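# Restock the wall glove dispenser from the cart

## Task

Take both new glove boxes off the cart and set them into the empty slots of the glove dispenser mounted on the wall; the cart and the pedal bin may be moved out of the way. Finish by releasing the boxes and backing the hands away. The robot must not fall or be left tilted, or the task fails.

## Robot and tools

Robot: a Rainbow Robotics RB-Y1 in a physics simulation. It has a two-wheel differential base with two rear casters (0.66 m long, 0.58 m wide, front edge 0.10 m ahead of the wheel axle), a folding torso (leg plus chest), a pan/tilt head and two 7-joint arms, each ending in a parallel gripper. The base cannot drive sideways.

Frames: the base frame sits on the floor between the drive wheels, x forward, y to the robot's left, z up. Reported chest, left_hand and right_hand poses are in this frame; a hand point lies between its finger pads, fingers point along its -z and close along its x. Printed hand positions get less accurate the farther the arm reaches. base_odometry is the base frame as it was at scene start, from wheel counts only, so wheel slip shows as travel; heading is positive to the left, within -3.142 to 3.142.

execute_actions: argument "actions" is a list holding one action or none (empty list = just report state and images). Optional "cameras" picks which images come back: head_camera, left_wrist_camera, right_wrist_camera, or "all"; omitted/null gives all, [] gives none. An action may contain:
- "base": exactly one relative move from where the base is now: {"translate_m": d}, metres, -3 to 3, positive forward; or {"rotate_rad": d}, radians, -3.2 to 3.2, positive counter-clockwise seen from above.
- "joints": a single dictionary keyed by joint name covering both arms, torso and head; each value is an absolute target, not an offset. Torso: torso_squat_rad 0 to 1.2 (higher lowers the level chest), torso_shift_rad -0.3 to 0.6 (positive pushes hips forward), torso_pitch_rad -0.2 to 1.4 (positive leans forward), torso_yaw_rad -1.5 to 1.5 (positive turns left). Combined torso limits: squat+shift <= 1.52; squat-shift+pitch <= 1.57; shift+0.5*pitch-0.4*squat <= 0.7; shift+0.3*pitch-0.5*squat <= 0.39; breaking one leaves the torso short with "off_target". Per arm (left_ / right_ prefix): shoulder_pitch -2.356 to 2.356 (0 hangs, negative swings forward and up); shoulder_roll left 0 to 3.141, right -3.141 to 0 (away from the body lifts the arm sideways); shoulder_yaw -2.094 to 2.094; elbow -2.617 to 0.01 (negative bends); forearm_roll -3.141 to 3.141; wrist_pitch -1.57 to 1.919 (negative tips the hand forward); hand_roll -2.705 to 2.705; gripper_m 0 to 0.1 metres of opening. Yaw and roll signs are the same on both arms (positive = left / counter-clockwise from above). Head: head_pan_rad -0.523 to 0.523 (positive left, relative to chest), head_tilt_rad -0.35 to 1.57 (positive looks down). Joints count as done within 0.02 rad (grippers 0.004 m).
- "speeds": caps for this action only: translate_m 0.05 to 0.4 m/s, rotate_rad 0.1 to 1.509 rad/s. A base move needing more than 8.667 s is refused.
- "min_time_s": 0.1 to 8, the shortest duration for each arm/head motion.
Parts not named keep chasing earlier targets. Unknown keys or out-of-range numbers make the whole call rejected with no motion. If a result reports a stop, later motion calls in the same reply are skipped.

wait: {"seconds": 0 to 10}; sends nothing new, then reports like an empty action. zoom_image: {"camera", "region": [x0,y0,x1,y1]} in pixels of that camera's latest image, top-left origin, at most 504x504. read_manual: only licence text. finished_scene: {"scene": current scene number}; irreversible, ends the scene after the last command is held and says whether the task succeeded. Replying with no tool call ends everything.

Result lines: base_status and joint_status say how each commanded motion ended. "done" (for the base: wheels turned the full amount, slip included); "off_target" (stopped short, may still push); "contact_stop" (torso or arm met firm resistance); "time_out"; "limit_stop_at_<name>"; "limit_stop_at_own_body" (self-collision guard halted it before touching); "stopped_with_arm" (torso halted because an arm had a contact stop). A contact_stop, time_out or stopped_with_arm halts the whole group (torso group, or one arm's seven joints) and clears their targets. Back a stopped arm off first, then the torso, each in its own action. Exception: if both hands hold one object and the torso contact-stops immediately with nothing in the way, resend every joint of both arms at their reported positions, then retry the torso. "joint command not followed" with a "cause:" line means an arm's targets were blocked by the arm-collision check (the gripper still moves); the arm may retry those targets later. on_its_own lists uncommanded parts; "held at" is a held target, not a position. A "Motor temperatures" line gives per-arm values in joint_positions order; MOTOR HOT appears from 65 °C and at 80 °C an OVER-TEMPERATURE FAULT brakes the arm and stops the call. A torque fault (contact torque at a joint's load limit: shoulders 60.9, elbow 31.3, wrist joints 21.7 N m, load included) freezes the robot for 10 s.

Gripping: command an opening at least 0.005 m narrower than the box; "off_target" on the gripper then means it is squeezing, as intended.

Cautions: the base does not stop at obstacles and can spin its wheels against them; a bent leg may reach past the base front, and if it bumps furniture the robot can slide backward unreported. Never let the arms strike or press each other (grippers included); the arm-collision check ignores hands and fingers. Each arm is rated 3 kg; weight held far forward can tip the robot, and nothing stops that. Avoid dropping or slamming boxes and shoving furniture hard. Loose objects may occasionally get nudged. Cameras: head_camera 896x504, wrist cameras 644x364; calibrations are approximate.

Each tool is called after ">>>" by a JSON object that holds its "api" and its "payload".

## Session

>>> {"api": "execute_actions", "payload": {"actions": [{"base":{"rotate_rad":1.2},"joints":{"head_tilt_rad":0.2}}], "cameras": ["head_camera"]}}

Scene clock: 3.57 s.
Motor temperatures (°C, as the motors report them): left_arm=[28 30 31 32 34 34 38] | right_arm=[27 29 30 30 33 32 32]
base_odometry: x=+0.000 y=+0.000 heading=+1.200 (m, m, rad; odometry frame)
base_status: done
joint_positions: torso_squat_rad=+0.350 torso_shift_rad=+0.001 torso_pitch_rad=+0.000 torso_yaw_rad=+0.001 left_shoulder_pitch_rad=-0.010 left_shoulder_roll_rad=+0.019 left_shoulder_yaw_rad=+0.041 left_elbow_rad=-0.264 left_forearm_roll_rad=-0.024 left_wrist_pitch_rad=+0.011 left_hand_roll_rad=+0.042 left_gripper_m=+0.100 right_shoulder_pitch_rad=+0.024 right_shoulder_roll_rad=-0.045 right_shoulder_yaw_rad=+0.013 right_elbow_rad=-0.275 right_forearm_roll_rad=-0.028 right_wrist_pitch_rad=-0.058 right_hand_roll_rad=-0.044 right_gripper_m=+0.099 head_pan_rad=+0.000 head_tilt_rad=+0.200
joint_status: all done
chest: x=-0.2275 y=+0.0007 z=+1.2475 quat_wxyz=(+1.000, +0.000, +0.000, +0.000) (m; base frame)
left_hand: x=-0.0954 y=+0.2395 z=+0.5744 quat_wxyz=(+0.991, +0.010, -0.131, +0.027) (m; base frame)
right_hand: x=-0.0986 y=-0.2524 z=+0.5765 quat_wxyz=(+0.987, -0.017, -0.155, -0.029) (m; base frame)
pictures: head_camera
camera_calibration (this result's frames):
head_camera: T_world_to_cam=[[-0.0509566, -0.998679, 0.00664568, -0.0206674], [-0.224918, 0.00499233, -0.974365, 1.43091], [0.973044, -0.0511451, -0.224875, 0.468971], [0, 0, 0, 1]] pos_world=[-0.135546, -0.00379807, 1.49982]
Images, in order (width x height): head_camera 896x504.

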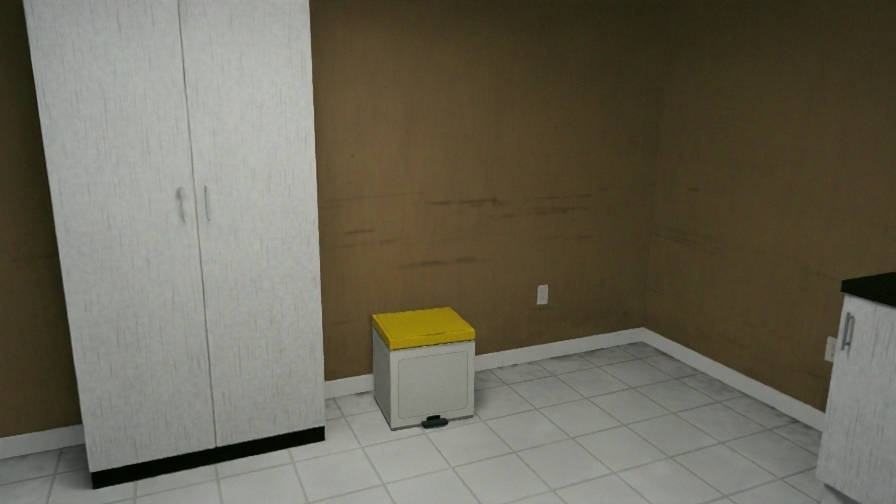

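>>> {"api": "execute_actions", "payload": {"actions": [{"base":{"rotate_rad":1.3}}], "cameras": ["head_camera"]}}

>>> {"api": "execute_actions", "payload": {"actions": [{"base":{"rotate_rad":1.1}}], "cameras": ["head_camera"]}}

>>> {"api": "execute_actions", "payload": {"actions": [{"base":{"rotate_rad":1.1}}], "cameras": ["head_camera"]}}

Scene clock: 13.13 s.
Motor temperatures (°C, as the motors report them): left_arm=[28 30 31 32 34 34 38] | right_arm=[27 29 30 30 33 32 32]
base_odometry: x=+0.000 y=+0.000 heading=+2.499 (m, m, rad; odometry frame)
base_status: done
joint_positions: torso_squat_rad=+0.350 torso_shift_rad=+0.001 torso_pitch_rad=+0.000 torso_yaw_rad=+0.001 left_shoulder_pitch_rad=-0.010 left_shoulder_roll_rad=+0.019 left_shoulder_yaw_rad=+0.041 left_elbow_rad=-0.264 left_forearm_roll_rad=-0.024 left_wrist_pitch_rad=+0.011 left_hand_roll_rad=+0.042 left_gripper_m=+0.100 right_shoulder_pitch_rad=+0.024 right_shoulder_roll_rad=-0.045 right_shoulder_yaw_rad=+0.013 right_elbow_rad=-0.275 right_forearm_roll_rad=-0.028 right_wrist_pitch_rad=-0.058 right_hand_roll_rad=-0.044 right_gripper_m=+0.099 head_pan_rad=+0.000 head_tilt_rad=+0.200
joint_status: not commanded
chest: x=-0.2275 y=+0.0007 z=+1.2475 quat_wxyz=(+1.000, +0.000, +0.000, +0.000) (m; base frame)
left_hand: x=-0.0954 y=+0.2395 z=+0.5744 quat_wxyz=(+0.991, +0.010, -0.131, +0.027) (m; base frame)
right_hand: x=-0.0986 y=-0.2524 z=+0.5765 quat_wxyz=(+0.987, -0.017, -0.155, -0.029) (m; base frame)
pictures: head_camera
camera_calibration (this result's frames):
head_camera: T_world_to_cam=[[-0.0509567, -0.998679, 0.00663921, -0.0206617], [-0.224918, 0.00499865, -0.974365, 1.43091], [0.973044, -0.0511437, -0.224875, 0.468971], [0, 0, 0, 1]] pos_world=[-0.135546, -0.00380213, 1.49982]
Images, in order (width x height): head_camera 896x504.

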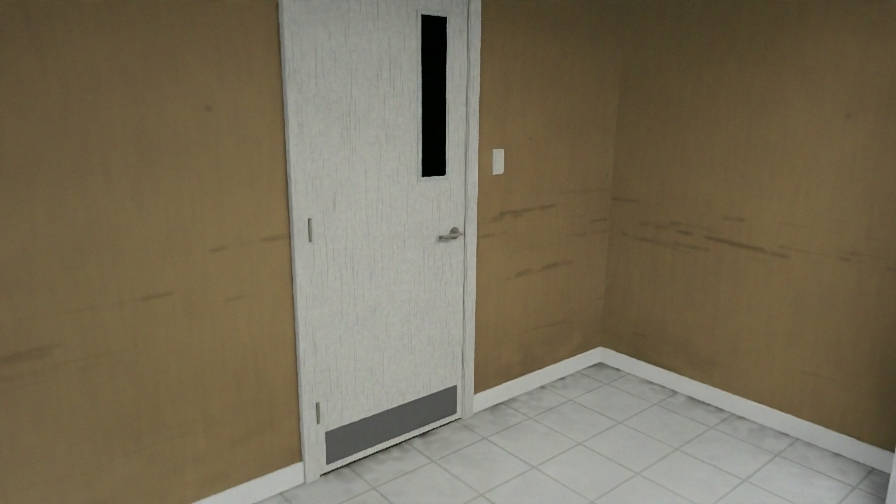

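Scene clock: 16.57 s.
Motor temperatures (°C, as the motors report them): left_arm=[28 30 31 32 34 34 38] | right_arm=[27 29 30 30 33 32 32]
base_odometry: x=+0.000 y=+0.000 heading=-2.685 (m, m, rad; odometry frame)
base_status: done
joint_positions: torso_squat_rad=+0.350 torso_shift_rad=+0.001 torso_pitch_rad=+0.000 torso_yaw_rad=+0.001 left_shoulder_pitch_rad=-0.010 left_shoulder_roll_rad=+0.019 left_shoulder_yaw_rad=+0.041 left_elbow_rad=-0.264 left_forearm_roll_rad=-0.024 left_wrist_pitch_rad=+0.011 left_hand_roll_rad=+0.042 left_gripper_m=+0.100 right_shoulder_pitch_rad=+0.024 right_shoulder_roll_rad=-0.045 right_shoulder_yaw_rad=+0.013 right_elbow_rad=-0.275 right_forearm_roll_rad=-0.028 right_wrist_pitch_rad=-0.058 right_hand_roll_rad=-0.044 right_gripper_m=+0.099 head_pan_rad=+0.000 head_tilt_rad=+0.200
joint_status: not commanded
chest: x=-0.2275 y=+0.0007 z=+1.2475 quat_wxyz=(+1.000, +0.000, +0.000, +0.000) (m; base frame)
left_hand: x=-0.0954 y=+0.2395 z=+0.5744 quat_wxyz=(+0.991, +0.010, -0.131, +0.027) (m; base frame)
right_hand: x=-0.0986 y=-0.2524 z=+0.5765 quat_wxyz=(+0.987, -0.017, -0.155, -0.029) (m; base frame)
pictures: head_camera
camera_calibration (this result's frames):
head_camera: T_world_to_cam=[[-0.0509568, -0.998679, 0.00663754, -0.0206585], [-0.224917, 0.00500028, -0.974365, 1.43091], [0.973044, -0.0511434, -0.224875, 0.468971], [0, 0, 0, 1]] pos_world=[-0.135546, -0.00380135, 1.49982]
Images, in order (width x height): head_camera 896x504.

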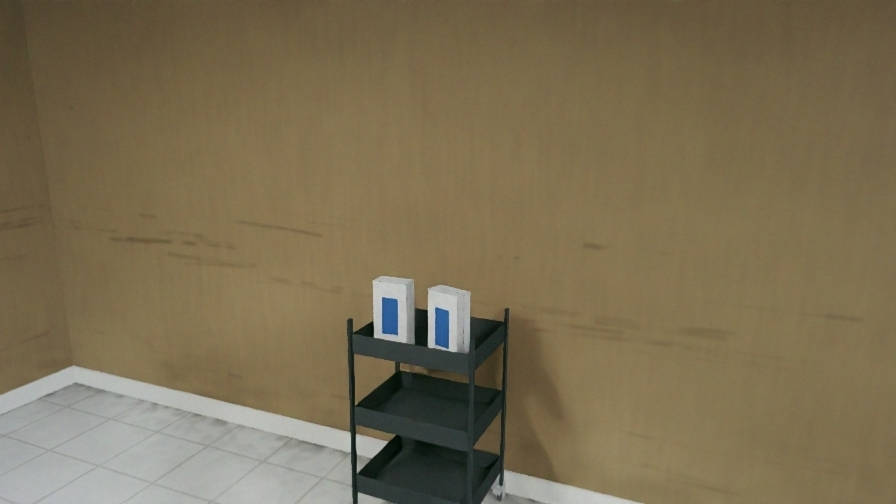

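Scene clock: 20.00 s.
Motor temperatures (°C, as the motors report them): left_arm=[28 30 31 32 34 34 38] | right_arm=[27 29 30 30 33 32 32]
base_odometry: x=+0.000 y=+0.000 heading=-1.585 (m, m, rad; odometry frame)
base_status: done
joint_positions: torso_squat_rad=+0.350 torso_shift_rad=+0.001 torso_pitch_rad=+0.000 torso_yaw_rad=+0.001 left_shoulder_pitch_rad=-0.010 left_shoulder_roll_rad=+0.019 left_shoulder_yaw_rad=+0.041 left_elbow_rad=-0.264 left_forearm_roll_rad=-0.024 left_wrist_pitch_rad=+0.011 left_hand_roll_rad=+0.042 left_gripper_m=+0.100 right_shoulder_pitch_rad=+0.024 right_shoulder_roll_rad=-0.045 right_shoulder_yaw_rad=+0.013 right_elbow_rad=-0.275 right_forearm_roll_rad=-0.028 right_wrist_pitch_rad=-0.058 right_hand_roll_rad=-0.044 right_gripper_m=+0.099 head_pan_rad=+0.000 head_tilt_rad=+0.200
joint_status: not commanded
chest: x=-0.2275 y=+0.0007 z=+1.2475 quat_wxyz=(+1.000, +0.000, +0.000, +0.000) (m; base frame)
left_hand: x=-0.0954 y=+0.2395 z=+0.5744 quat_wxyz=(+0.991, +0.010, -0.131, +0.027) (m; base frame)
right_hand: x=-0.0986 y=-0.2524 z=+0.5765 quat_wxyz=(+0.987, -0.017, -0.155, -0.029) (m; base frame)
pictures: head_camera
camera_calibration (this result's frames):
head_camera: T_world_to_cam=[[-0.0509568, -0.998679, 0.00663021, -0.0206543], [-0.224918, 0.00500745, -0.974365, 1.43091], [0.973044, -0.0511418, -0.224876, 0.468971], [0, 0, 0, 1]] pos_world=[-0.135546, -0.00380819, 1.49982]
Images, in order (width x height): head_camera 896x504.

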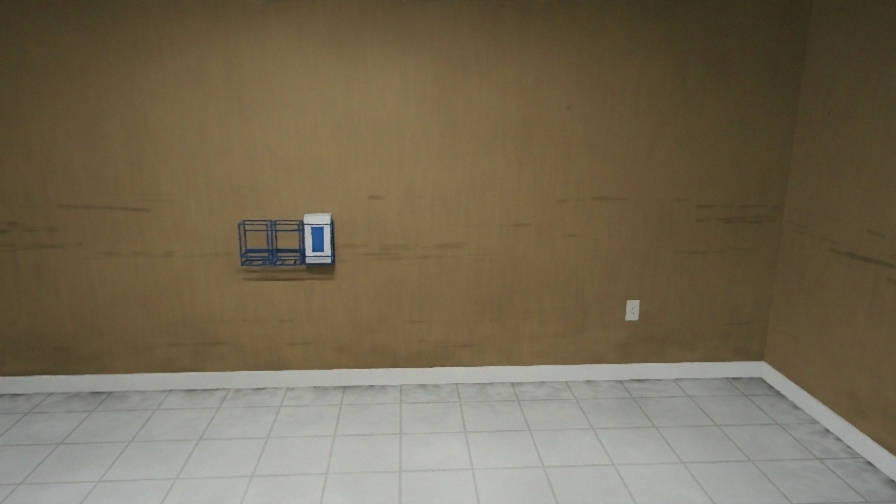

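>>> {"api": "execute_actions", "payload": {"actions": [{"base":{"rotate_rad":0.017}}], "cameras": []}}

>>> {"api": "execute_actions", "payload": {"actions": [{"base":{"translate_m":0.8}}], "cameras": []}}

>>> {"api": "execute_actions", "payload": {"actions": [{"base":{"rotate_rad":-1.571}}], "cameras": []}}

>>> {"api": "execute_actions", "payload": {"actions": [{"base":{"translate_m":0.7},"joints":{"head_tilt_rad":0.6}}], "cameras": ["head_camera"]}}

Scene clock: 38.90 s.
Motor temperatures (°C, as the motors report them): left_arm=[28 30 31 32 34 34 38] | right_arm=[27 29 30 30 33 32 32]
base_odometry: x=+0.000 y=+0.000 heading=-1.568 (m, m, rad; odometry frame)
base_status: done
joint_positions: torso_squat_rad=+0.350 torso_shift_rad=+0.001 torso_pitch_rad=+0.000 torso_yaw_rad=+0.001 left_shoulder_pitch_rad=-0.010 left_shoulder_roll_rad=+0.019 left_shoulder_yaw_rad=+0.041 left_elbow_rad=-0.264 left_forearm_roll_rad=-0.024 left_wrist_pitch_rad=+0.011 left_hand_roll_rad=+0.042 left_gripper_m=+0.100 right_shoulder_pitch_rad=+0.024 right_shoulder_roll_rad=-0.045 right_shoulder_yaw_rad=+0.013 right_elbow_rad=-0.275 right_forearm_roll_rad=-0.028 right_wrist_pitch_rad=-0.058 right_hand_roll_rad=-0.044 right_gripper_m=+0.099 head_pan_rad=+0.000 head_tilt_rad=+0.200
joint_status: not commanded
chest: x=-0.2275 y=+0.0007 z=+1.2475 quat_wxyz=(+1.000, +0.000, +0.000, +0.000) (m; base frame)
left_hand: x=-0.0954 y=+0.2395 z=+0.5744 quat_wxyz=(+0.991, +0.010, -0.131, +0.027) (m; base frame)
right_hand: x=-0.0986 y=-0.2524 z=+0.5764 quat_wxyz=(+0.987, -0.017, -0.155, -0.029) (m; base frame)
pictures: none
No camera images: the call's "cameras" was empty. Leave "cameras" out to get every camera's image.

Scene clock: 42.53 s.
Motor temperatures (°C, as the motors report them): left_arm=[28 30 31 32 34 34 38] | right_arm=[27 29 30 30 33 32 32]
base_odometry: x=+0.003 y=-0.800 heading=-1.567 (m, m, rad; odometry frame)
base_status: done
joint_positions: torso_squat_rad=+0.350 torso_shift_rad=+0.001 torso_pitch_rad=+0.000 torso_yaw_rad=+0.001 left_shoulder_pitch_rad=-0.010 left_shoulder_roll_rad=+0.019 left_shoulder_yaw_rad=+0.041 left_elbow_rad=-0.264 left_forearm_roll_rad=-0.024 left_wrist_pitch_rad=+0.011 left_hand_roll_rad=+0.042 left_gripper_m=+0.100 right_shoulder_pitch_rad=+0.024 right_shoulder_roll_rad=-0.045 right_shoulder_yaw_rad=+0.013 right_elbow_rad=-0.275 right_forearm_roll_rad=-0.028 right_wrist_pitch_rad=-0.058 right_hand_roll_rad=-0.044 right_gripper_m=+0.099 head_pan_rad=+0.000 head_tilt_rad=+0.200
joint_status: not commanded
chest: x=-0.2275 y=+0.0007 z=+1.2475 quat_wxyz=(+1.000, +0.000, +0.000, +0.000) (m; base frame)
left_hand: x=-0.0954 y=+0.2395 z=+0.5744 quat_wxyz=(+0.991, +0.010, -0.131, +0.027) (m; base frame)
right_hand: x=-0.0986 y=-0.2524 z=+0.5764 quat_wxyz=(+0.987, -0.017, -0.155, -0.029) (m; base frame)
pictures: none
No camera images: the call's "cameras" was empty. Leave "cameras" out to get every camera's image.

Scene clock: 46.53 s.
Motor temperatures (°C, as the motors report them): left_arm=[28 30 31 32 34 34 38] | right_arm=[27 29 30 30 33 32 32]
base_odometry: x=+0.003 y=-0.800 heading=-3.138 (m, m, rad; odometry frame)
base_status: done
joint_positions: torso_squat_rad=+0.350 torso_shift_rad=+0.001 torso_pitch_rad=+0.000 torso_yaw_rad=+0.001 left_shoulder_pitch_rad=-0.010 left_shoulder_roll_rad=+0.019 left_shoulder_yaw_rad=+0.041 left_elbow_rad=-0.264 left_forearm_roll_rad=-0.024 left_wrist_pitch_rad=+0.011 left_hand_roll_rad=+0.042 left_gripper_m=+0.100 right_shoulder_pitch_rad=+0.024 right_shoulder_roll_rad=-0.045 right_shoulder_yaw_rad=+0.013 right_elbow_rad=-0.275 right_forearm_roll_rad=-0.028 right_wrist_pitch_rad=-0.058 right_hand_roll_rad=-0.044 right_gripper_m=+0.099 head_pan_rad=+0.000 head_tilt_rad=+0.200
joint_status: not commanded
chest: x=-0.2275 y=+0.0007 z=+1.2475 quat_wxyz=(+1.000, +0.000, +0.000, +0.000) (m; base frame)
left_hand: x=-0.0954 y=+0.2395 z=+0.5744 quat_wxyz=(+0.991, +0.010, -0.131, +0.027) (m; base frame)
right_hand: x=-0.0986 y=-0.2524 z=+0.5765 quat_wxyz=(+0.987, -0.017, -0.155, -0.029) (m; base frame)
pictures: none
No camera images: the call's "cameras" was empty. Leave "cameras" out to get every camera's image.

Scene clock: 49.83 s.
Motor temperatures (°C, as the motors report them): left_arm=[28 30 31 32 34 34 38] | right_arm=[27 29 30 30 33 32 32]
base_odometry: x=-0.697 y=-0.802 heading=-3.139 (m, m, rad; odometry frame)
base_status: done
joint_positions: torso_squat_rad=+0.350 torso_shift_rad=+0.001 torso_pitch_rad=+0.000 torso_yaw_rad=+0.001 left_shoulder_pitch_rad=-0.010 left_shoulder_roll_rad=+0.019 left_shoulder_yaw_rad=+0.041 left_elbow_rad=-0.264 left_forearm_roll_rad=-0.024 left_wrist_pitch_rad=+0.011 left_hand_roll_rad=+0.042 left_gripper_m=+0.100 right_shoulder_pitch_rad=+0.024 right_shoulder_roll_rad=-0.045 right_shoulder_yaw_rad=+0.013 right_elbow_rad=-0.275 right_forearm_roll_rad=-0.028 right_wrist_pitch_rad=-0.058 right_hand_roll_rad=-0.044 right_gripper_m=+0.099 head_pan_rad=+0.000 head_tilt_rad=+0.600
joint_status: all done
chest: x=-0.2275 y=+0.0007 z=+1.2475 quat_wxyz=(+1.000, +0.000, +0.000, +0.000) (m; base frame)
left_hand: x=-0.0954 y=+0.2395 z=+0.5744 quat_wxyz=(+0.991, +0.010, -0.131, +0.027) (m; base frame)
right_hand: x=-0.0986 y=-0.2524 z=+0.5764 quat_wxyz=(+0.987, -0.017, -0.155, -0.029) (m; base frame)
pictures: head_camera
camera_calibration (this result's frames):
head_camera: T_world_to_cam=[[-0.0444159, -0.99867, 0.0261898, -0.0476431], [-0.58662, 0.00485198, -0.809848, 1.11847], [0.808644, -0.0513336, -0.586055, 0.957968], [0, 0, 0, 1]] pos_world=[-0.120653, -0.00383059, 1.46846]
Images, in order (width x height): head_camera 896x504.

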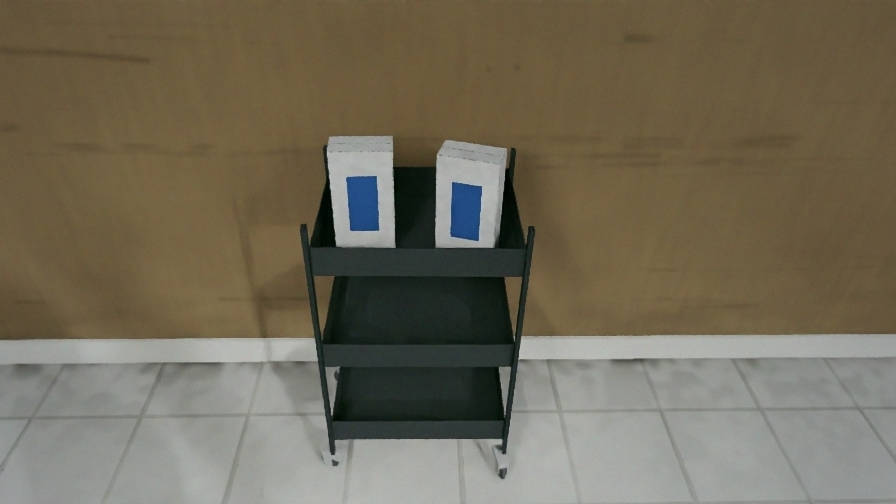

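>>> {"api": "execute_actions", "payload": {"actions": [{"joints":{"torso_squat_rad":0.05,"torso_shift_rad":0.3,"torso_yaw_rad":-0.66,"left_shoulder_pitch_rad":-1.047,"left_shoulder_roll_rad":0.349,"left_shoulder_yaw_rad":0,"left_elbow_rad":-0.524,"left_forearm_roll_rad":0.349,"left_wrist_pitch_rad":1.571,"left_hand_roll_rad":0.46,"head_pan_rad":0.5,"head_tilt_rad":0.7}}], "cameras": []}}

>>> {"api": "execute_actions", "payload": {"actions": [{"base":{"translate_m":0.38}}], "cameras": ["head_camera","left_wrist_camera"]}}

Scene clock: 61.83 s.
Motor temperatures (°C, as the motors report them): left_arm=[28 30 31 32 34 34 38] | right_arm=[27 29 30 30 33 32 32]
base_odometry: x=-0.697 y=-0.802 heading=-3.139 (m, m, rad; odometry frame)
base_status: not commanded
joint_positions: torso_squat_rad=+0.050 torso_shift_rad=+0.300 torso_pitch_rad=+0.000 torso_yaw_rad=-0.660 left_shoulder_pitch_rad=-1.048 left_shoulder_roll_rad=+0.349 left_shoulder_yaw_rad=+0.000 left_elbow_rad=-0.524 left_forearm_roll_rad=+0.349 left_wrist_pitch_rad=+1.571 left_hand_roll_rad=+0.460 left_gripper_m=+0.100 right_shoulder_pitch_rad=+0.024 right_shoulder_roll_rad=-0.045 right_shoulder_yaw_rad=+0.013 right_elbow_rad=-0.275 right_forearm_roll_rad=-0.028 right_wrist_pitch_rad=-0.058 right_hand_roll_rad=-0.044 right_gripper_m=+0.099 head_pan_rad=+0.500 head_tilt_rad=+0.700
joint_status: all done
chest: x=-0.0213 y=+0.0007 z=+1.2578 quat_wxyz=(+0.946, +0.000, +0.000, -0.324) (m; base frame)
left_hand: x=+0.5468 y=-0.1004 z=+0.9739 quat_wxyz=(+0.995, +0.000, +0.000, -0.100) (m; base frame)
right_hand: x=-0.0748 y=-0.2784 z=+0.5869 quat_wxyz=(+0.925, -0.066, -0.141, -0.347) (m; base frame)
pictures: none
No camera images: the call's "cameras" was empty. Leave "cameras" out to get every camera's image.

Scene clock: 64.37 s.
Motor temperatures (°C, as the motors report them): left_arm=[28 30 31 32 34 34 38] | right_arm=[27 29 30 30 33 32 32]
base_odometry: x=-1.077 y=-0.803 heading=-3.139 (m, m, rad; odometry frame)
base_status: done
joint_positions: torso_squat_rad=+0.050 torso_shift_rad=+0.300 torso_pitch_rad=+0.000 torso_yaw_rad=-0.660 left_shoulder_pitch_rad=-1.048 left_shoulder_roll_rad=+0.349 left_shoulder_yaw_rad=+0.000 left_elbow_rad=-0.524 left_forearm_roll_rad=+0.349 left_wrist_pitch_rad=+1.571 left_hand_roll_rad=+0.460 left_gripper_m=+0.100 right_shoulder_pitch_rad=+0.024 right_shoulder_roll_rad=-0.045 right_shoulder_yaw_rad=+0.013 right_elbow_rad=-0.275 right_forearm_roll_rad=-0.028 right_wrist_pitch_rad=-0.058 right_hand_roll_rad=-0.044 right_gripper_m=+0.099 head_pan_rad=+0.500 head_tilt_rad=+0.700
joint_status: not commanded
chest: x=-0.0213 y=+0.0007 z=+1.2578 quat_wxyz=(+0.946, +0.000, +0.000, -0.324) (m; base frame)
left_hand: x=+0.5467 y=-0.1004 z=+0.9739 quat_wxyz=(+0.995, +0.000, +0.000, -0.100) (m; base frame)
right_hand: x=-0.0747 y=-0.2784 z=+0.5869 quat_wxyz=(+0.925, -0.066, -0.141, -0.347) (m; base frame)
pictures: head_camera, left_wrist_camera
camera_calibration (this result's frames):
head_camera: T_world_to_cam=[[-0.200781, -0.979158, 0.0306174, -0.0592316], [-0.655132, 0.11097, -0.74732, 1.15506], [0.728347, -0.170106, -0.663759, 0.911826], [0, 0, 0, 1]] pos_world=[0.0806996, -0.0310668, 1.47025]
left_wrist_camera: T_world_to_cam=[[0.978248, -0.207165, 0.010678, -0.565916], [-0.161615, -0.728865, 0.66531, -0.607714], [-0.130046, -0.652563, -0.746491, 0.822682], [0, 0, 0, 1]] pos_world=[0.562377, -0.0233268, 1.02449]
Images, in order (width x height): head_camera 896x504, left_wrist_camera 644x364.

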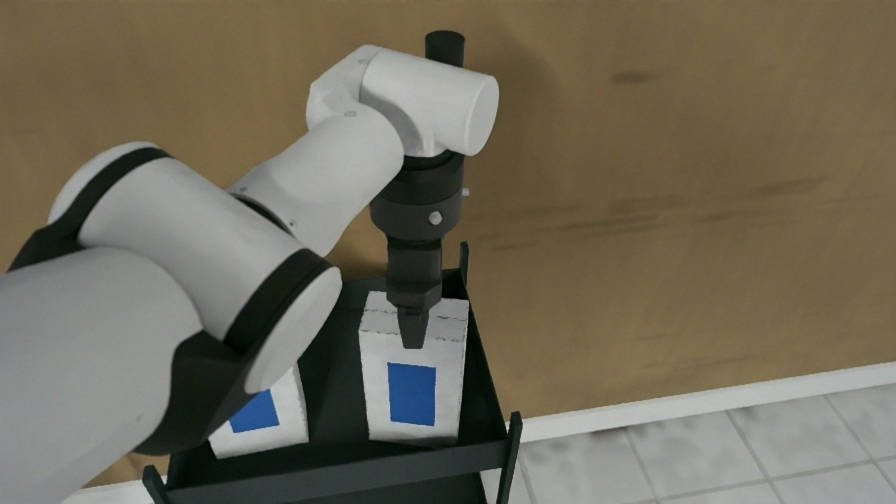

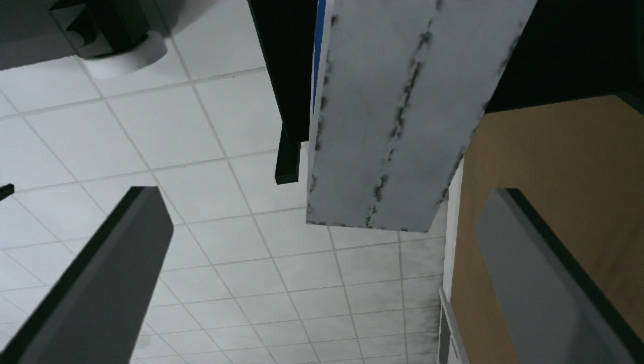

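>>> {"api": "execute_actions", "payload": {"actions": [{"base":{"translate_m":0.033},"speeds":{"translate_m":0.08},"joints":{"left_hand_roll_rad":0.32}}], "cameras": ["left_wrist_camera"]}}

Scene clock: 70.60 s.
Motor temperatures (°C, as the motors report them): left_arm=[28 30 31 32 34 34 38] | right_arm=[27 29 30 30 33 32 32]
base_odometry: x=-1.110 y=-0.803 heading=-3.139 (m, m, rad; odometry frame)
base_status: done
joint_positions: torso_squat_rad=+0.050 torso_shift_rad=+0.300 torso_pitch_rad=+0.000 torso_yaw_rad=-0.660 left_shoulder_pitch_rad=-1.047 left_shoulder_roll_rad=+0.349 left_shoulder_yaw_rad=+0.000 left_elbow_rad=-0.524 left_forearm_roll_rad=+0.349 left_wrist_pitch_rad=+1.571 left_hand_roll_rad=+0.320 left_gripper_m=+0.100 right_shoulder_pitch_rad=+0.024 right_shoulder_roll_rad=-0.045 right_shoulder_yaw_rad=+0.013 right_elbow_rad=-0.275 right_forearm_roll_rad=-0.028 right_wrist_pitch_rad=-0.058 right_hand_roll_rad=-0.044 right_gripper_m=+0.099 head_pan_rad=+0.500 head_tilt_rad=+0.700
joint_status: all done
chest: x=-0.0213 y=+0.0007 z=+1.2578 quat_wxyz=(+0.946, +0.000, +0.000, -0.324) (m; base frame)
left_hand: x=+0.5468 y=-0.1003 z=+0.9738 quat_wxyz=(+0.986, +0.000, +0.000, -0.169) (m; base frame)
right_hand: x=-0.0747 y=-0.2784 z=+0.5868 quat_wxyz=(+0.925, -0.066, -0.141, -0.347) (m; base frame)
pictures: left_wrist_camera
camera_calibration (this result's frames):
left_wrist_camera: T_world_to_cam=[[0.93983, -0.341474, 0.0107119, -0.558442], [-0.26165, -0.699264, 0.665259, -0.549948], [-0.219678, -0.628033, -0.746536, 0.874173], [0, 0, 0, 1]] pos_world=[0.572983, -0.0262419, 1.02444]
Images, in order (width x height): left_wrist_camera 644x364.

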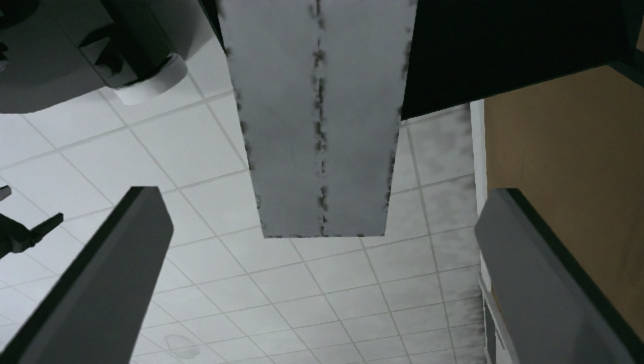

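>>> {"api": "execute_actions", "payload": {"actions": [{"base":{"translate_m":0.03},"speeds":{"translate_m":0.05},"joints":{"torso_squat_rad":0.55}}], "cameras": []}}

>>> {"api": "execute_actions", "payload": {"actions": [{"joints":{"left_gripper_m":0.05}}], "cameras": ["head_camera"]}}

>>> {"api": "execute_actions", "payload": {"actions": [{"joints":{"torso_squat_rad":0.05}}], "cameras": []}}

>>> {"api": "execute_actions", "payload": {"actions": [{"base":{"translate_m":-1.82}}], "cameras": []}}

>>> {"api": "execute_actions", "payload": {"actions": [{"base":{"rotate_rad":1.571},"speeds":{"rotate_rad":0.8},"joints":{"torso_yaw_rad":0.4,"torso_shift_rad":0,"head_pan_rad":-0.4,"head_tilt_rad":0.5},"min_time_s":2}], "cameras": []}}

>>> {"api": "execute_actions", "payload": {"actions": [{"base":{"translate_m":1.15}}], "cameras": ["head_camera"]}}

Scene clock: 85.47 s.
Motor temperatures (°C, as the motors report them): left_arm=[29 30 31 32 34 34 38] | right_arm=[27 29 30 30 33 32 32]
base_odometry: x=-1.140 y=-0.803 heading=-3.139 (m, m, rad; odometry frame)
base_status: done
joint_positions: torso_squat_rad=+0.550 torso_shift_rad=+0.300 torso_pitch_rad=+0.000 torso_yaw_rad=-0.660 left_shoulder_pitch_rad=-1.047 left_shoulder_roll_rad=+0.349 left_shoulder_yaw_rad=+0.000 left_elbow_rad=-0.524 left_forearm_roll_rad=+0.349 left_wrist_pitch_rad=+1.571 left_hand_roll_rad=+0.320 left_gripper_m=+0.100 right_shoulder_pitch_rad=+0.024 right_shoulder_roll_rad=-0.045 right_shoulder_yaw_rad=+0.013 right_elbow_rad=-0.275 right_forearm_roll_rad=-0.028 right_wrist_pitch_rad=-0.058 right_hand_roll_rad=-0.044 right_gripper_m=+0.099 head_pan_rad=+0.500 head_tilt_rad=+0.700
joint_status: all done
chest: x=-0.0517 y=+0.0006 z=+1.1601 quat_wxyz=(+0.946, +0.000, +0.000, -0.324) (m; base frame)
left_hand: x=+0.5164 y=-0.1004 z=+0.8763 quat_wxyz=(+0.986, +0.000, +0.000, -0.169) (m; base frame)
right_hand: x=-0.1049 y=-0.2785 z=+0.4891 quat_wxyz=(+0.925, -0.066, -0.141, -0.347) (m; base frame)
pictures: none
No camera images: the call's "cameras" was empty. Leave "cameras" out to get every camera's image.

Scene clock: 86.47 s.
Motor temperatures (°C, as the motors report them): left_arm=[29 30 31 32 34 34 38] | right_arm=[27 29 30 30 33 32 32]
base_odometry: x=-1.140 y=-0.803 heading=-3.139 (m, m, rad; odometry frame)
base_status: not commanded
joint_positions: torso_squat_rad=+0.550 torso_shift_rad=+0.300 torso_pitch_rad=+0.000 torso_yaw_rad=-0.660 left_shoulder_pitch_rad=-1.047 left_shoulder_roll_rad=+0.349 left_shoulder_yaw_rad=+0.000 left_elbow_rad=-0.524 left_forearm_roll_rad=+0.349 left_wrist_pitch_rad=+1.571 left_hand_roll_rad=+0.320 left_gripper_m=+0.063 right_shoulder_pitch_rad=+0.024 right_shoulder_roll_rad=-0.045 right_shoulder_yaw_rad=+0.013 right_elbow_rad=-0.275 right_forearm_roll_rad=-0.028 right_wrist_pitch_rad=-0.058 right_hand_roll_rad=-0.044 right_gripper_m=+0.099 head_pan_rad=+0.500 head_tilt_rad=+0.700
joint_status: left_gripper_m off_target (ended at +0.063, target +0.050)
chest: x=-0.0517 y=+0.0006 z=+1.1601 quat_wxyz=(+0.946, +0.000, +0.000, -0.324) (m; base frame)
left_hand: x=+0.5164 y=-0.1004 z=+0.8763 quat_wxyz=(+0.986, +0.000, +0.000, -0.169) (m; base frame)
right_hand: x=-0.1049 y=-0.2785 z=+0.4891 quat_wxyz=(+0.925, -0.066, -0.141, -0.347) (m; base frame)
pictures: head_camera
camera_calibration (this result's frames):
head_camera: T_world_to_cam=[[-0.200791, -0.979158, 0.0305485, -0.0623519], [-0.654881, 0.110971, -0.74754, 1.06235], [0.72857, -0.170105, -0.663514, 0.868794], [0, 0, 0, 1]] pos_world=[0.0502194, -0.0311567, 1.37251]
Images, in order (width x height): head_camera 896x504.

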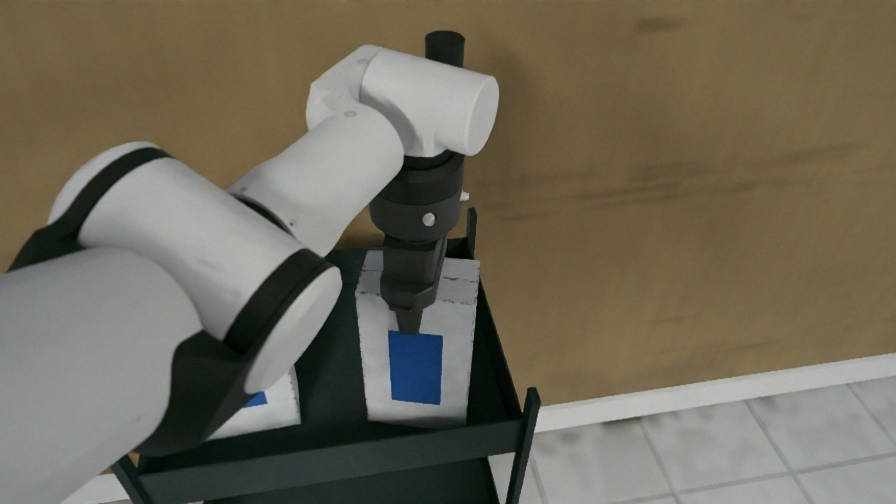

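Scene clock: 89.03 s.
Motor temperatures (°C, as the motors report them): left_arm=[29 30 31 32 34 34 38] | right_arm=[27 29 30 30 33 32 32]
base_odometry: x=-1.140 y=-0.803 heading=-3.139 (m, m, rad; odometry frame)
base_status: not commanded
joint_positions: torso_squat_rad=+0.050 torso_shift_rad=+0.300 torso_pitch_rad=+0.001 torso_yaw_rad=-0.660 left_shoulder_pitch_rad=-1.047 left_shoulder_roll_rad=+0.349 left_shoulder_yaw_rad=+0.000 left_elbow_rad=-0.524 left_forearm_roll_rad=+0.349 left_wrist_pitch_rad=+1.571 left_hand_roll_rad=+0.320 left_gripper_m=+0.063 right_shoulder_pitch_rad=+0.024 right_shoulder_roll_rad=-0.045 right_shoulder_yaw_rad=+0.013 right_elbow_rad=-0.275 right_forearm_roll_rad=-0.028 right_wrist_pitch_rad=-0.058 right_hand_roll_rad=-0.044 right_gripper_m=+0.099 head_pan_rad=+0.500 head_tilt_rad=+0.700
joint_status: all done
chest: x=-0.0212 y=+0.0007 z=+1.2578 quat_wxyz=(+0.946, +0.000, +0.000, -0.324) (m; base frame)
left_hand: x=+0.5467 y=-0.1001 z=+0.9734 quat_wxyz=(+0.986, +0.000, +0.000, -0.169) (m; base frame)
right_hand: x=-0.0748 y=-0.2784 z=+0.5868 quat_wxyz=(+0.925, -0.066, -0.141, -0.347) (m; base frame)
pictures: none
No camera images: the call's "cameras" was empty. Leave "cameras" out to get every camera's image.

Scene clock: 95.50 s.
Motor temperatures (°C, as the motors report them): left_arm=[30 30 31 32 34 34 38] | right_arm=[27 29 30 30 33 32 32]
base_odometry: x=+0.680 y=-0.799 heading=-3.140 (m, m, rad; odometry frame)
base_status: done
joint_positions: torso_squat_rad=+0.050 torso_shift_rad=+0.300 torso_pitch_rad=+0.000 torso_yaw_rad=-0.660 left_shoulder_pitch_rad=-1.047 left_shoulder_roll_rad=+0.349 left_shoulder_yaw_rad=+0.000 left_elbow_rad=-0.524 left_forearm_roll_rad=+0.349 left_wrist_pitch_rad=+1.571 left_hand_roll_rad=+0.320 left_gripper_m=+0.063 right_shoulder_pitch_rad=+0.024 right_shoulder_roll_rad=-0.045 right_shoulder_yaw_rad=+0.013 right_elbow_rad=-0.275 right_forearm_roll_rad=-0.028 right_wrist_pitch_rad=-0.058 right_hand_roll_rad=-0.044 right_gripper_m=+0.099 head_pan_rad=+0.500 head_tilt_rad=+0.700
joint_status: not commanded
chest: x=-0.0213 y=+0.0007 z=+1.2578 quat_wxyz=(+0.946, +0.000, +0.000, -0.324) (m; base frame)
left_hand: x=+0.5465 y=-0.1001 z=+0.9734 quat_wxyz=(+0.986, +0.000, +0.000, -0.169) (m; base frame)
right_hand: x=-0.0747 y=-0.2784 z=+0.5869 quat_wxyz=(+0.925, -0.066, -0.141, -0.347) (m; base frame)
pictures: none
No camera images: the call's "cameras" was empty. Leave "cameras" out to get every camera's image.

Scene clock: 99.40 s.
Motor temperatures (°C, as the motors report them): left_arm=[30 30 31 33 34 34 38] | right_arm=[27 29 30 30 33 32 32]
base_odometry: x=+0.680 y=-0.799 heading=-1.569 (m, m, rad; odometry frame)
base_status: done
joint_positions: torso_squat_rad=+0.050 torso_shift_rad=+0.000 torso_pitch_rad=+0.000 torso_yaw_rad=+0.400 left_shoulder_pitch_rad=-1.047 left_shoulder_roll_rad=+0.349 left_shoulder_yaw_rad=+0.000 left_elbow_rad=-0.524 left_forearm_roll_rad=+0.349 left_wrist_pitch_rad=+1.571 left_hand_roll_rad=+0.320 left_gripper_m=+0.063 right_shoulder_pitch_rad=+0.024 right_shoulder_roll_rad=-0.045 right_shoulder_yaw_rad=+0.013 right_elbow_rad=-0.275 right_forearm_roll_rad=-0.028 right_wrist_pitch_rad=-0.058 right_hand_roll_rad=-0.044 right_gripper_m=+0.099 head_pan_rad=-0.400 head_tilt_rad=+0.500
joint_status: all done
chest: x=-0.2280 y=+0.0008 z=+1.2891 quat_wxyz=(+0.980, +0.000, +0.000, +0.199) (m; base frame)
left_hand: x=+0.1373 y=+0.4470 z=+1.0045 quat_wxyz=(+0.936, +0.000, +0.000, +0.353) (m; base frame)
right_hand: x=-0.0108 y=-0.1822 z=+0.6180 quat_wxyz=(+0.973, +0.014, -0.155, +0.168) (m; base frame)
pictures: none
No camera images: the call's "cameras" was empty. Leave "cameras" out to get every camera's image.

Scene clock: 103.83 s.
Motor temperatures (°C, as the motors report them): left_arm=[30 30 31 33 34 34 38] | right_arm=[27 29 30 30 33 32 32]
base_odometry: x=+0.682 y=-1.949 heading=-1.569 (m, m, rad; odometry frame)
base_status: done
joint_positions: torso_squat_rad=+0.050 torso_shift_rad=+0.000 torso_pitch_rad=+0.000 torso_yaw_rad=+0.400 left_shoulder_pitch_rad=-1.047 left_shoulder_roll_rad=+0.349 left_shoulder_yaw_rad=+0.000 left_elbow_rad=-0.524 left_forearm_roll_rad=+0.349 left_wrist_pitch_rad=+1.571 left_hand_roll_rad=+0.320 left_gripper_m=+0.063 right_shoulder_pitch_rad=+0.024 right_shoulder_roll_rad=-0.045 right_shoulder_yaw_rad=+0.013 right_elbow_rad=-0.275 right_forearm_roll_rad=-0.028 right_wrist_pitch_rad=-0.058 right_hand_roll_rad=-0.044 right_gripper_m=+0.099 head_pan_rad=-0.400 head_tilt_rad=+0.500
joint_status: not commanded
chest: x=-0.2278 y=+0.0008 z=+1.2891 quat_wxyz=(+0.980, +0.000, +0.000, +0.199) (m; base frame)
left_hand: x=+0.1374 y=+0.4469 z=+1.0044 quat_wxyz=(+0.936, +0.000, +0.001, +0.352) (m; base frame)
right_hand: x=-0.0109 y=-0.1822 z=+0.6179 quat_wxyz=(+0.973, +0.014, -0.155, +0.168) (m; base frame)
pictures: head_camera
camera_calibration (this result's frames):
head_camera: T_world_to_cam=[[-0.047314, -0.998645, 0.0216741, -0.034019], [-0.502974, 0.005072, -0.864287, 1.2493], [0.863006, -0.0517944, -0.502532, 0.871314], [0, 0, 0, 1]] pos_world=[-0.125192, 0.00481977, 1.51836]
Images, in order (width x height): head_camera 896x504.

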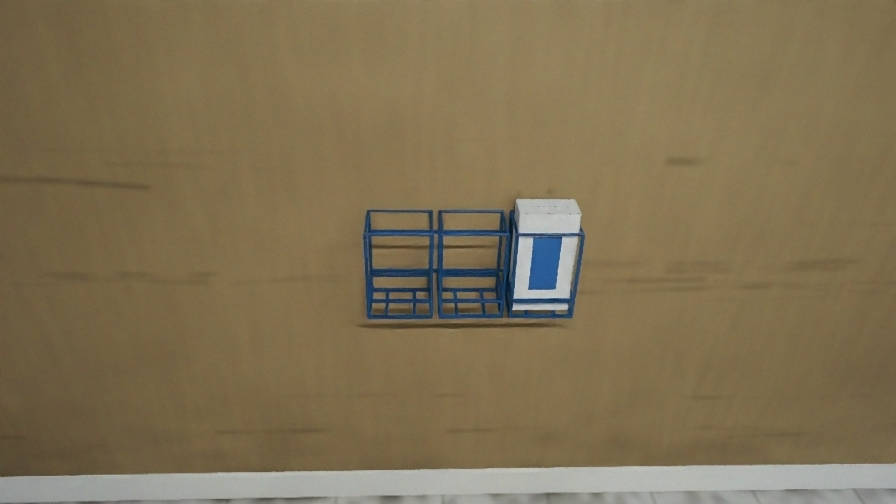

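>>> {"api": "execute_actions", "payload": {"actions": [{"joints":{"torso_yaw_rad":-0.55,"left_shoulder_pitch_rad":-1.466,"left_elbow_rad":-0.367,"left_forearm_roll_rad":0.303,"left_wrist_pitch_rad":1.722,"left_hand_roll_rad":0.64,"head_pan_rad":0.5,"head_tilt_rad":0.8},"min_time_s":2}], "cameras": []}}

>>> {"api": "execute_actions", "payload": {"actions": [{"base":{"translate_m":0.55},"speeds":{"translate_m":0.25}}], "cameras": ["head_camera"]}}

Scene clock: 132.97 s.
Motor temperatures (°C, as the motors report them): left_arm=[31 30 31 33 34 34 38] | right_arm=[27 29 30 30 33 32 32]
base_odometry: x=+0.682 y=-1.949 heading=-1.569 (m, m, rad; odometry frame)
base_status: not commanded
joint_positions: torso_squat_rad=+0.050 torso_shift_rad=+0.000 torso_pitch_rad=+0.000 torso_yaw_rad=-0.550 left_shoulder_pitch_rad=-1.465 left_shoulder_roll_rad=+0.349 left_shoulder_yaw_rad=+0.000 left_elbow_rad=-0.367 left_forearm_roll_rad=+0.303 left_wrist_pitch_rad=+1.722 left_hand_roll_rad=+0.640 left_gripper_m=+0.063 right_shoulder_pitch_rad=+0.024 right_shoulder_roll_rad=-0.045 right_shoulder_yaw_rad=+0.013 right_elbow_rad=-0.275 right_forearm_roll_rad=-0.028 right_wrist_pitch_rad=-0.058 right_hand_roll_rad=-0.044 right_gripper_m=+0.099 head_pan_rad=+0.500 head_tilt_rad=+0.800
joint_status: all done
chest: x=-0.2278 y=+0.0008 z=+1.2891 quat_wxyz=(+0.962, +0.000, +0.000, -0.272) (m; base frame)
left_hand: x=+0.3597 y=-0.1040 z=+1.1753 quat_wxyz=(+0.999, -0.006, -0.054, +0.005) (m; base frame)
right_hand: x=-0.2504 y=-0.2825 z=+0.6181 quat_wxyz=(+0.942, -0.058, -0.145, -0.296) (m; base frame)
pictures: none
No camera images: the call's "cameras" was empty. Leave "cameras" out to get every camera's image.

Scene clock: 136.37 s.
Motor temperatures (°C, as the motors report them): left_arm=[31 30 31 33 34 34 38] | right_arm=[27 29 30 30 33 32 32]
base_odometry: x=+0.683 y=-2.499 heading=-1.568 (m, m, rad; odometry frame)
base_status: done
joint_positions: torso_squat_rad=+0.050 torso_shift_rad=+0.000 torso_pitch_rad=+0.000 torso_yaw_rad=-0.550 left_shoulder_pitch_rad=-1.465 left_shoulder_roll_rad=+0.349 left_shoulder_yaw_rad=+0.000 left_elbow_rad=-0.367 left_forearm_roll_rad=+0.303 left_wrist_pitch_rad=+1.722 left_hand_roll_rad=+0.640 left_gripper_m=+0.063 right_shoulder_pitch_rad=+0.024 right_shoulder_roll_rad=-0.045 right_shoulder_yaw_rad=+0.013 right_elbow_rad=-0.275 right_forearm_roll_rad=-0.028 right_wrist_pitch_rad=-0.058 right_hand_roll_rad=-0.044 right_gripper_m=+0.099 head_pan_rad=+0.500 head_tilt_rad=+0.800
joint_status: not commanded
chest: x=-0.2278 y=+0.0008 z=+1.2891 quat_wxyz=(+0.962, +0.000, +0.000, -0.272) (m; base frame)
left_hand: x=+0.3597 y=-0.1040 z=+1.1753 quat_wxyz=(+0.999, -0.006, -0.054, +0.005) (m; base frame)
right_hand: x=-0.2504 y=-0.2825 z=+0.6181 quat_wxyz=(+0.942, -0.058, -0.145, -0.296) (m; base frame)
pictures: head_camera
camera_calibration (this result's frames):
head_camera: T_world_to_cam=[[-0.0889152, -0.995434, 0.0347255, -0.0822589], [-0.734702, 0.0420057, -0.677088, 0.921866], [0.672538, -0.0857164, -0.735082, 1.17771], [0, 0, 0, 1]] pos_world=[-0.12207, -0.0196582, 1.49275]
Images, in order (width x height): head_camera 896x504.

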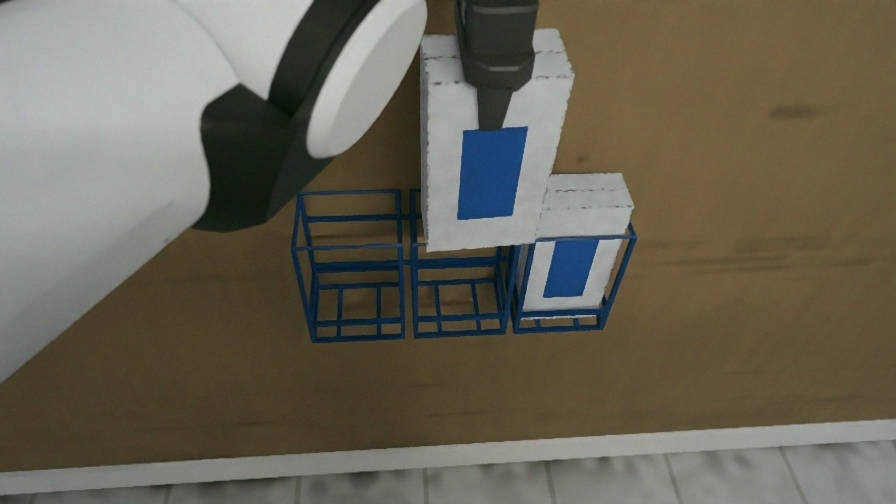

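>>> {"api": "execute_actions", "payload": {"actions": [{"base":{"translate_m":0.062},"speeds":{"translate_m":0.08},"joints":{"torso_yaw_rad":-0.533,"left_hand_roll_rad":0.623,"head_pan_rad":0.523,"head_tilt_rad":0.85}}], "cameras": ["head_camera"]}}

>>> {"api": "zoom_image", "payload": {"camera": "head_camera", "region": [330,150,630,370]}}

Scene clock: 150.00 s.
Motor temperatures (°C, as the motors report them): left_arm=[32 30 31 33 34 34 38] | right_arm=[27 29 30 30 33 32 32]
base_odometry: x=+0.684 y=-2.561 heading=-1.567 (m, m, rad; odometry frame)
base_status: done
joint_positions: torso_squat_rad=+0.050 torso_shift_rad=+0.000 torso_pitch_rad=+0.000 torso_yaw_rad=-0.533 left_shoulder_pitch_rad=-1.465 left_shoulder_roll_rad=+0.349 left_shoulder_yaw_rad=+0.000 left_elbow_rad=-0.367 left_forearm_roll_rad=+0.303 left_wrist_pitch_rad=+1.722 left_hand_roll_rad=+0.623 left_gripper_m=+0.063 right_shoulder_pitch_rad=+0.024 right_shoulder_roll_rad=-0.045 right_shoulder_yaw_rad=+0.013 right_elbow_rad=-0.275 right_forearm_roll_rad=-0.028 right_wrist_pitch_rad=-0.058 right_hand_roll_rad=-0.044 right_gripper_m=+0.099 head_pan_rad=+0.523 head_tilt_rad=+0.850
joint_status: all done
chest: x=-0.2278 y=+0.0007 z=+1.2891 quat_wxyz=(+0.965, +0.000, +0.000, -0.263) (m; base frame)
left_hand: x=+0.3614 y=-0.0941 z=+1.1754 quat_wxyz=(+0.999, -0.005, -0.054, +0.005) (m; base frame)
right_hand: x=-0.2457 y=-0.2828 z=+0.6181 quat_wxyz=(+0.945, -0.057, -0.145, -0.288) (m; base frame)
pictures: head_camera
camera_calibration (this result's frames):
head_camera: T_world_to_cam=[[-0.047499, -0.998201, 0.0365868, -0.0761067], [-0.768697, 0.0131395, -0.639478, 0.858577], [0.637847, -0.0584987, -0.767939, 1.21958], [0, 0, 0, 1]] pos_world=[-0.121535, -0.0159071, 1.48839]
Images, in order (width x height): head_camera 896x504.

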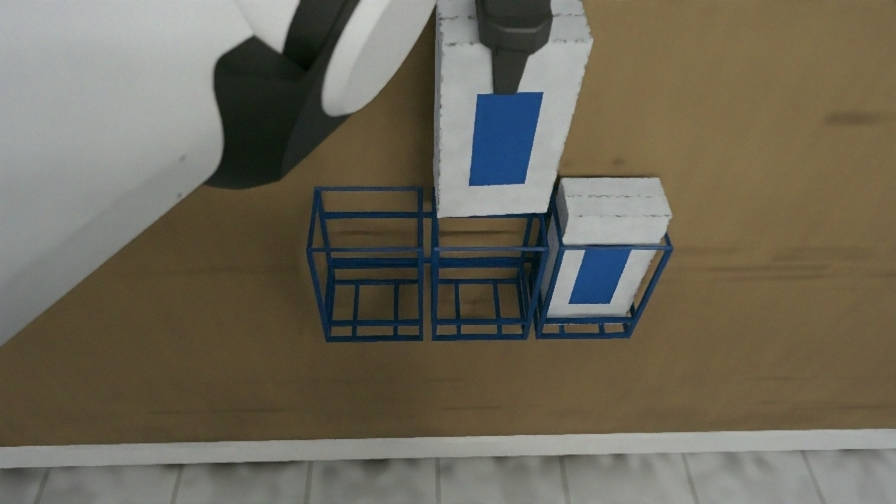

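Region (330, 150, 630, 370) of head_camera's 896x504 image, scaled by 1.680, with more detail than that image has; it fills the top 370 rows of this view, and the rest is white.

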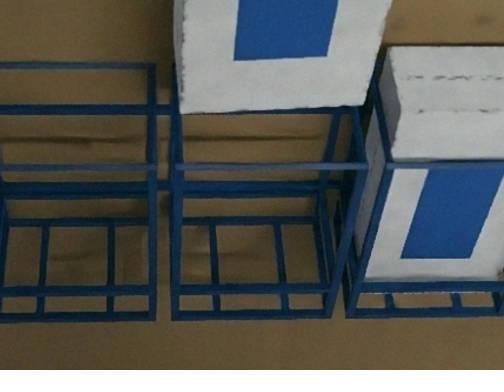

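>>> {"api": "execute_actions", "payload": {"actions": [{"base":{"translate_m":0.016},"speeds":{"translate_m":0.05}}], "cameras": []}}

>>> {"api": "execute_actions", "payload": {"actions": [{"joints":{"torso_squat_rad":0.5}}], "cameras": ["head_camera"]}}

Scene clock: 159.83 s.
Motor temperatures (°C, as the motors report them): left_arm=[32 30 31 33 34 34 38] | right_arm=[27 29 30 30 33 32 32]
base_odometry: x=+0.684 y=-2.577 heading=-1.567 (m, m, rad; odometry frame)
base_status: done
joint_positions: torso_squat_rad=+0.050 torso_shift_rad=+0.000 torso_pitch_rad=+0.000 torso_yaw_rad=-0.533 left_shoulder_pitch_rad=-1.465 left_shoulder_roll_rad=+0.349 left_shoulder_yaw_rad=+0.000 left_elbow_rad=-0.367 left_forearm_roll_rad=+0.303 left_wrist_pitch_rad=+1.722 left_hand_roll_rad=+0.623 left_gripper_m=+0.063 right_shoulder_pitch_rad=+0.024 right_shoulder_roll_rad=-0.045 right_shoulder_yaw_rad=+0.013 right_elbow_rad=-0.275 right_forearm_roll_rad=-0.028 right_wrist_pitch_rad=-0.058 right_hand_roll_rad=-0.044 right_gripper_m=+0.099 head_pan_rad=+0.523 head_tilt_rad=+0.850
joint_status: not commanded
chest: x=-0.2278 y=+0.0007 z=+1.2891 quat_wxyz=(+0.965, +0.000, +0.000, -0.263) (m; base frame)
left_hand: x=+0.3614 y=-0.0941 z=+1.1754 quat_wxyz=(+0.999, -0.005, -0.054, +0.005) (m; base frame)
right_hand: x=-0.2457 y=-0.2828 z=+0.6181 quat_wxyz=(+0.945, -0.057, -0.145, -0.288) (m; base frame)
pictures: none
No camera images: the call's "cameras" was empty. Leave "cameras" out to get every camera's image.

Scene clock: 162.20 s.
Motor temperatures (°C, as the motors report them): left_arm=[32 30 31 33 34 34 38] | right_arm=[27 29 30 30 33 32 32]
base_odometry: x=+0.684 y=-2.577 heading=-1.567 (m, m, rad; odometry frame)
base_status: not commanded
joint_positions: torso_squat_rad=+0.500 torso_shift_rad=+0.000 torso_pitch_rad=+0.000 torso_yaw_rad=-0.533 left_shoulder_pitch_rad=-1.466 left_shoulder_roll_rad=+0.349 left_shoulder_yaw_rad=+0.000 left_elbow_rad=-0.367 left_forearm_roll_rad=+0.303 left_wrist_pitch_rad=+1.722 left_hand_roll_rad=+0.623 left_gripper_m=+0.063 right_shoulder_pitch_rad=+0.024 right_shoulder_roll_rad=-0.045 right_shoulder_yaw_rad=+0.013 right_elbow_rad=-0.275 right_forearm_roll_rad=-0.028 right_wrist_pitch_rad=-0.058 right_hand_roll_rad=-0.044 right_gripper_m=+0.099 head_pan_rad=+0.523 head_tilt_rad=+0.850
joint_status: all done
chest: x=-0.2280 y=+0.0007 z=+1.2042 quat_wxyz=(+0.965, +0.000, +0.000, -0.263) (m; base frame)
left_hand: x=+0.3613 y=-0.0942 z=+1.0908 quat_wxyz=(+0.998, -0.005, -0.054, +0.005) (m; base frame)
right_hand: x=-0.2456 y=-0.2829 z=+0.5333 quat_wxyz=(+0.945, -0.057, -0.145, -0.288) (m; base frame)
pictures: head_camera
camera_calibration (this result's frames):
head_camera: T_world_to_cam=[[-0.0475077, -0.998201, 0.0365749, -0.0730763], [-0.768539, 0.0131394, -0.639668, 0.804502], [0.638036, -0.0584983, -0.767781, 1.1544], [0, 0, 0, 1]] pos_world=[-0.121726, -0.0159853, 1.40361]
Images, in order (width x height): head_camera 896x504.

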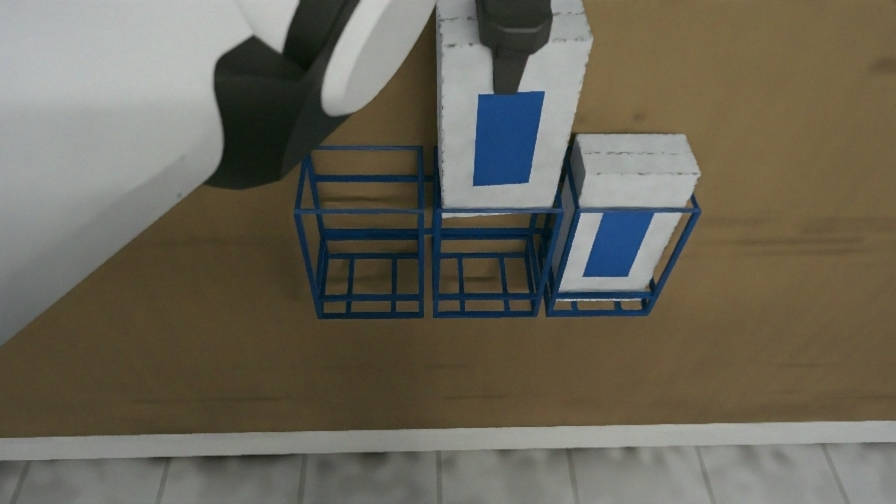

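>>> {"api": "zoom_image", "payload": {"camera": "head_camera", "region": [380,20,680,330]}}

Region (380, 20, 680, 330) of head_camera's 896x504 image, scaled by 1.626, with more detail than that image has; it fills the left 488 columns of this view, and the rest is white.

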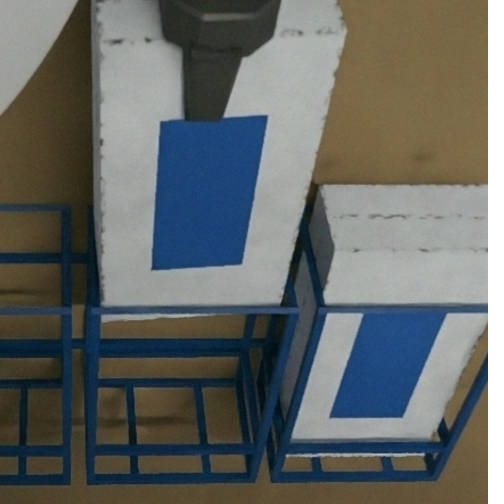

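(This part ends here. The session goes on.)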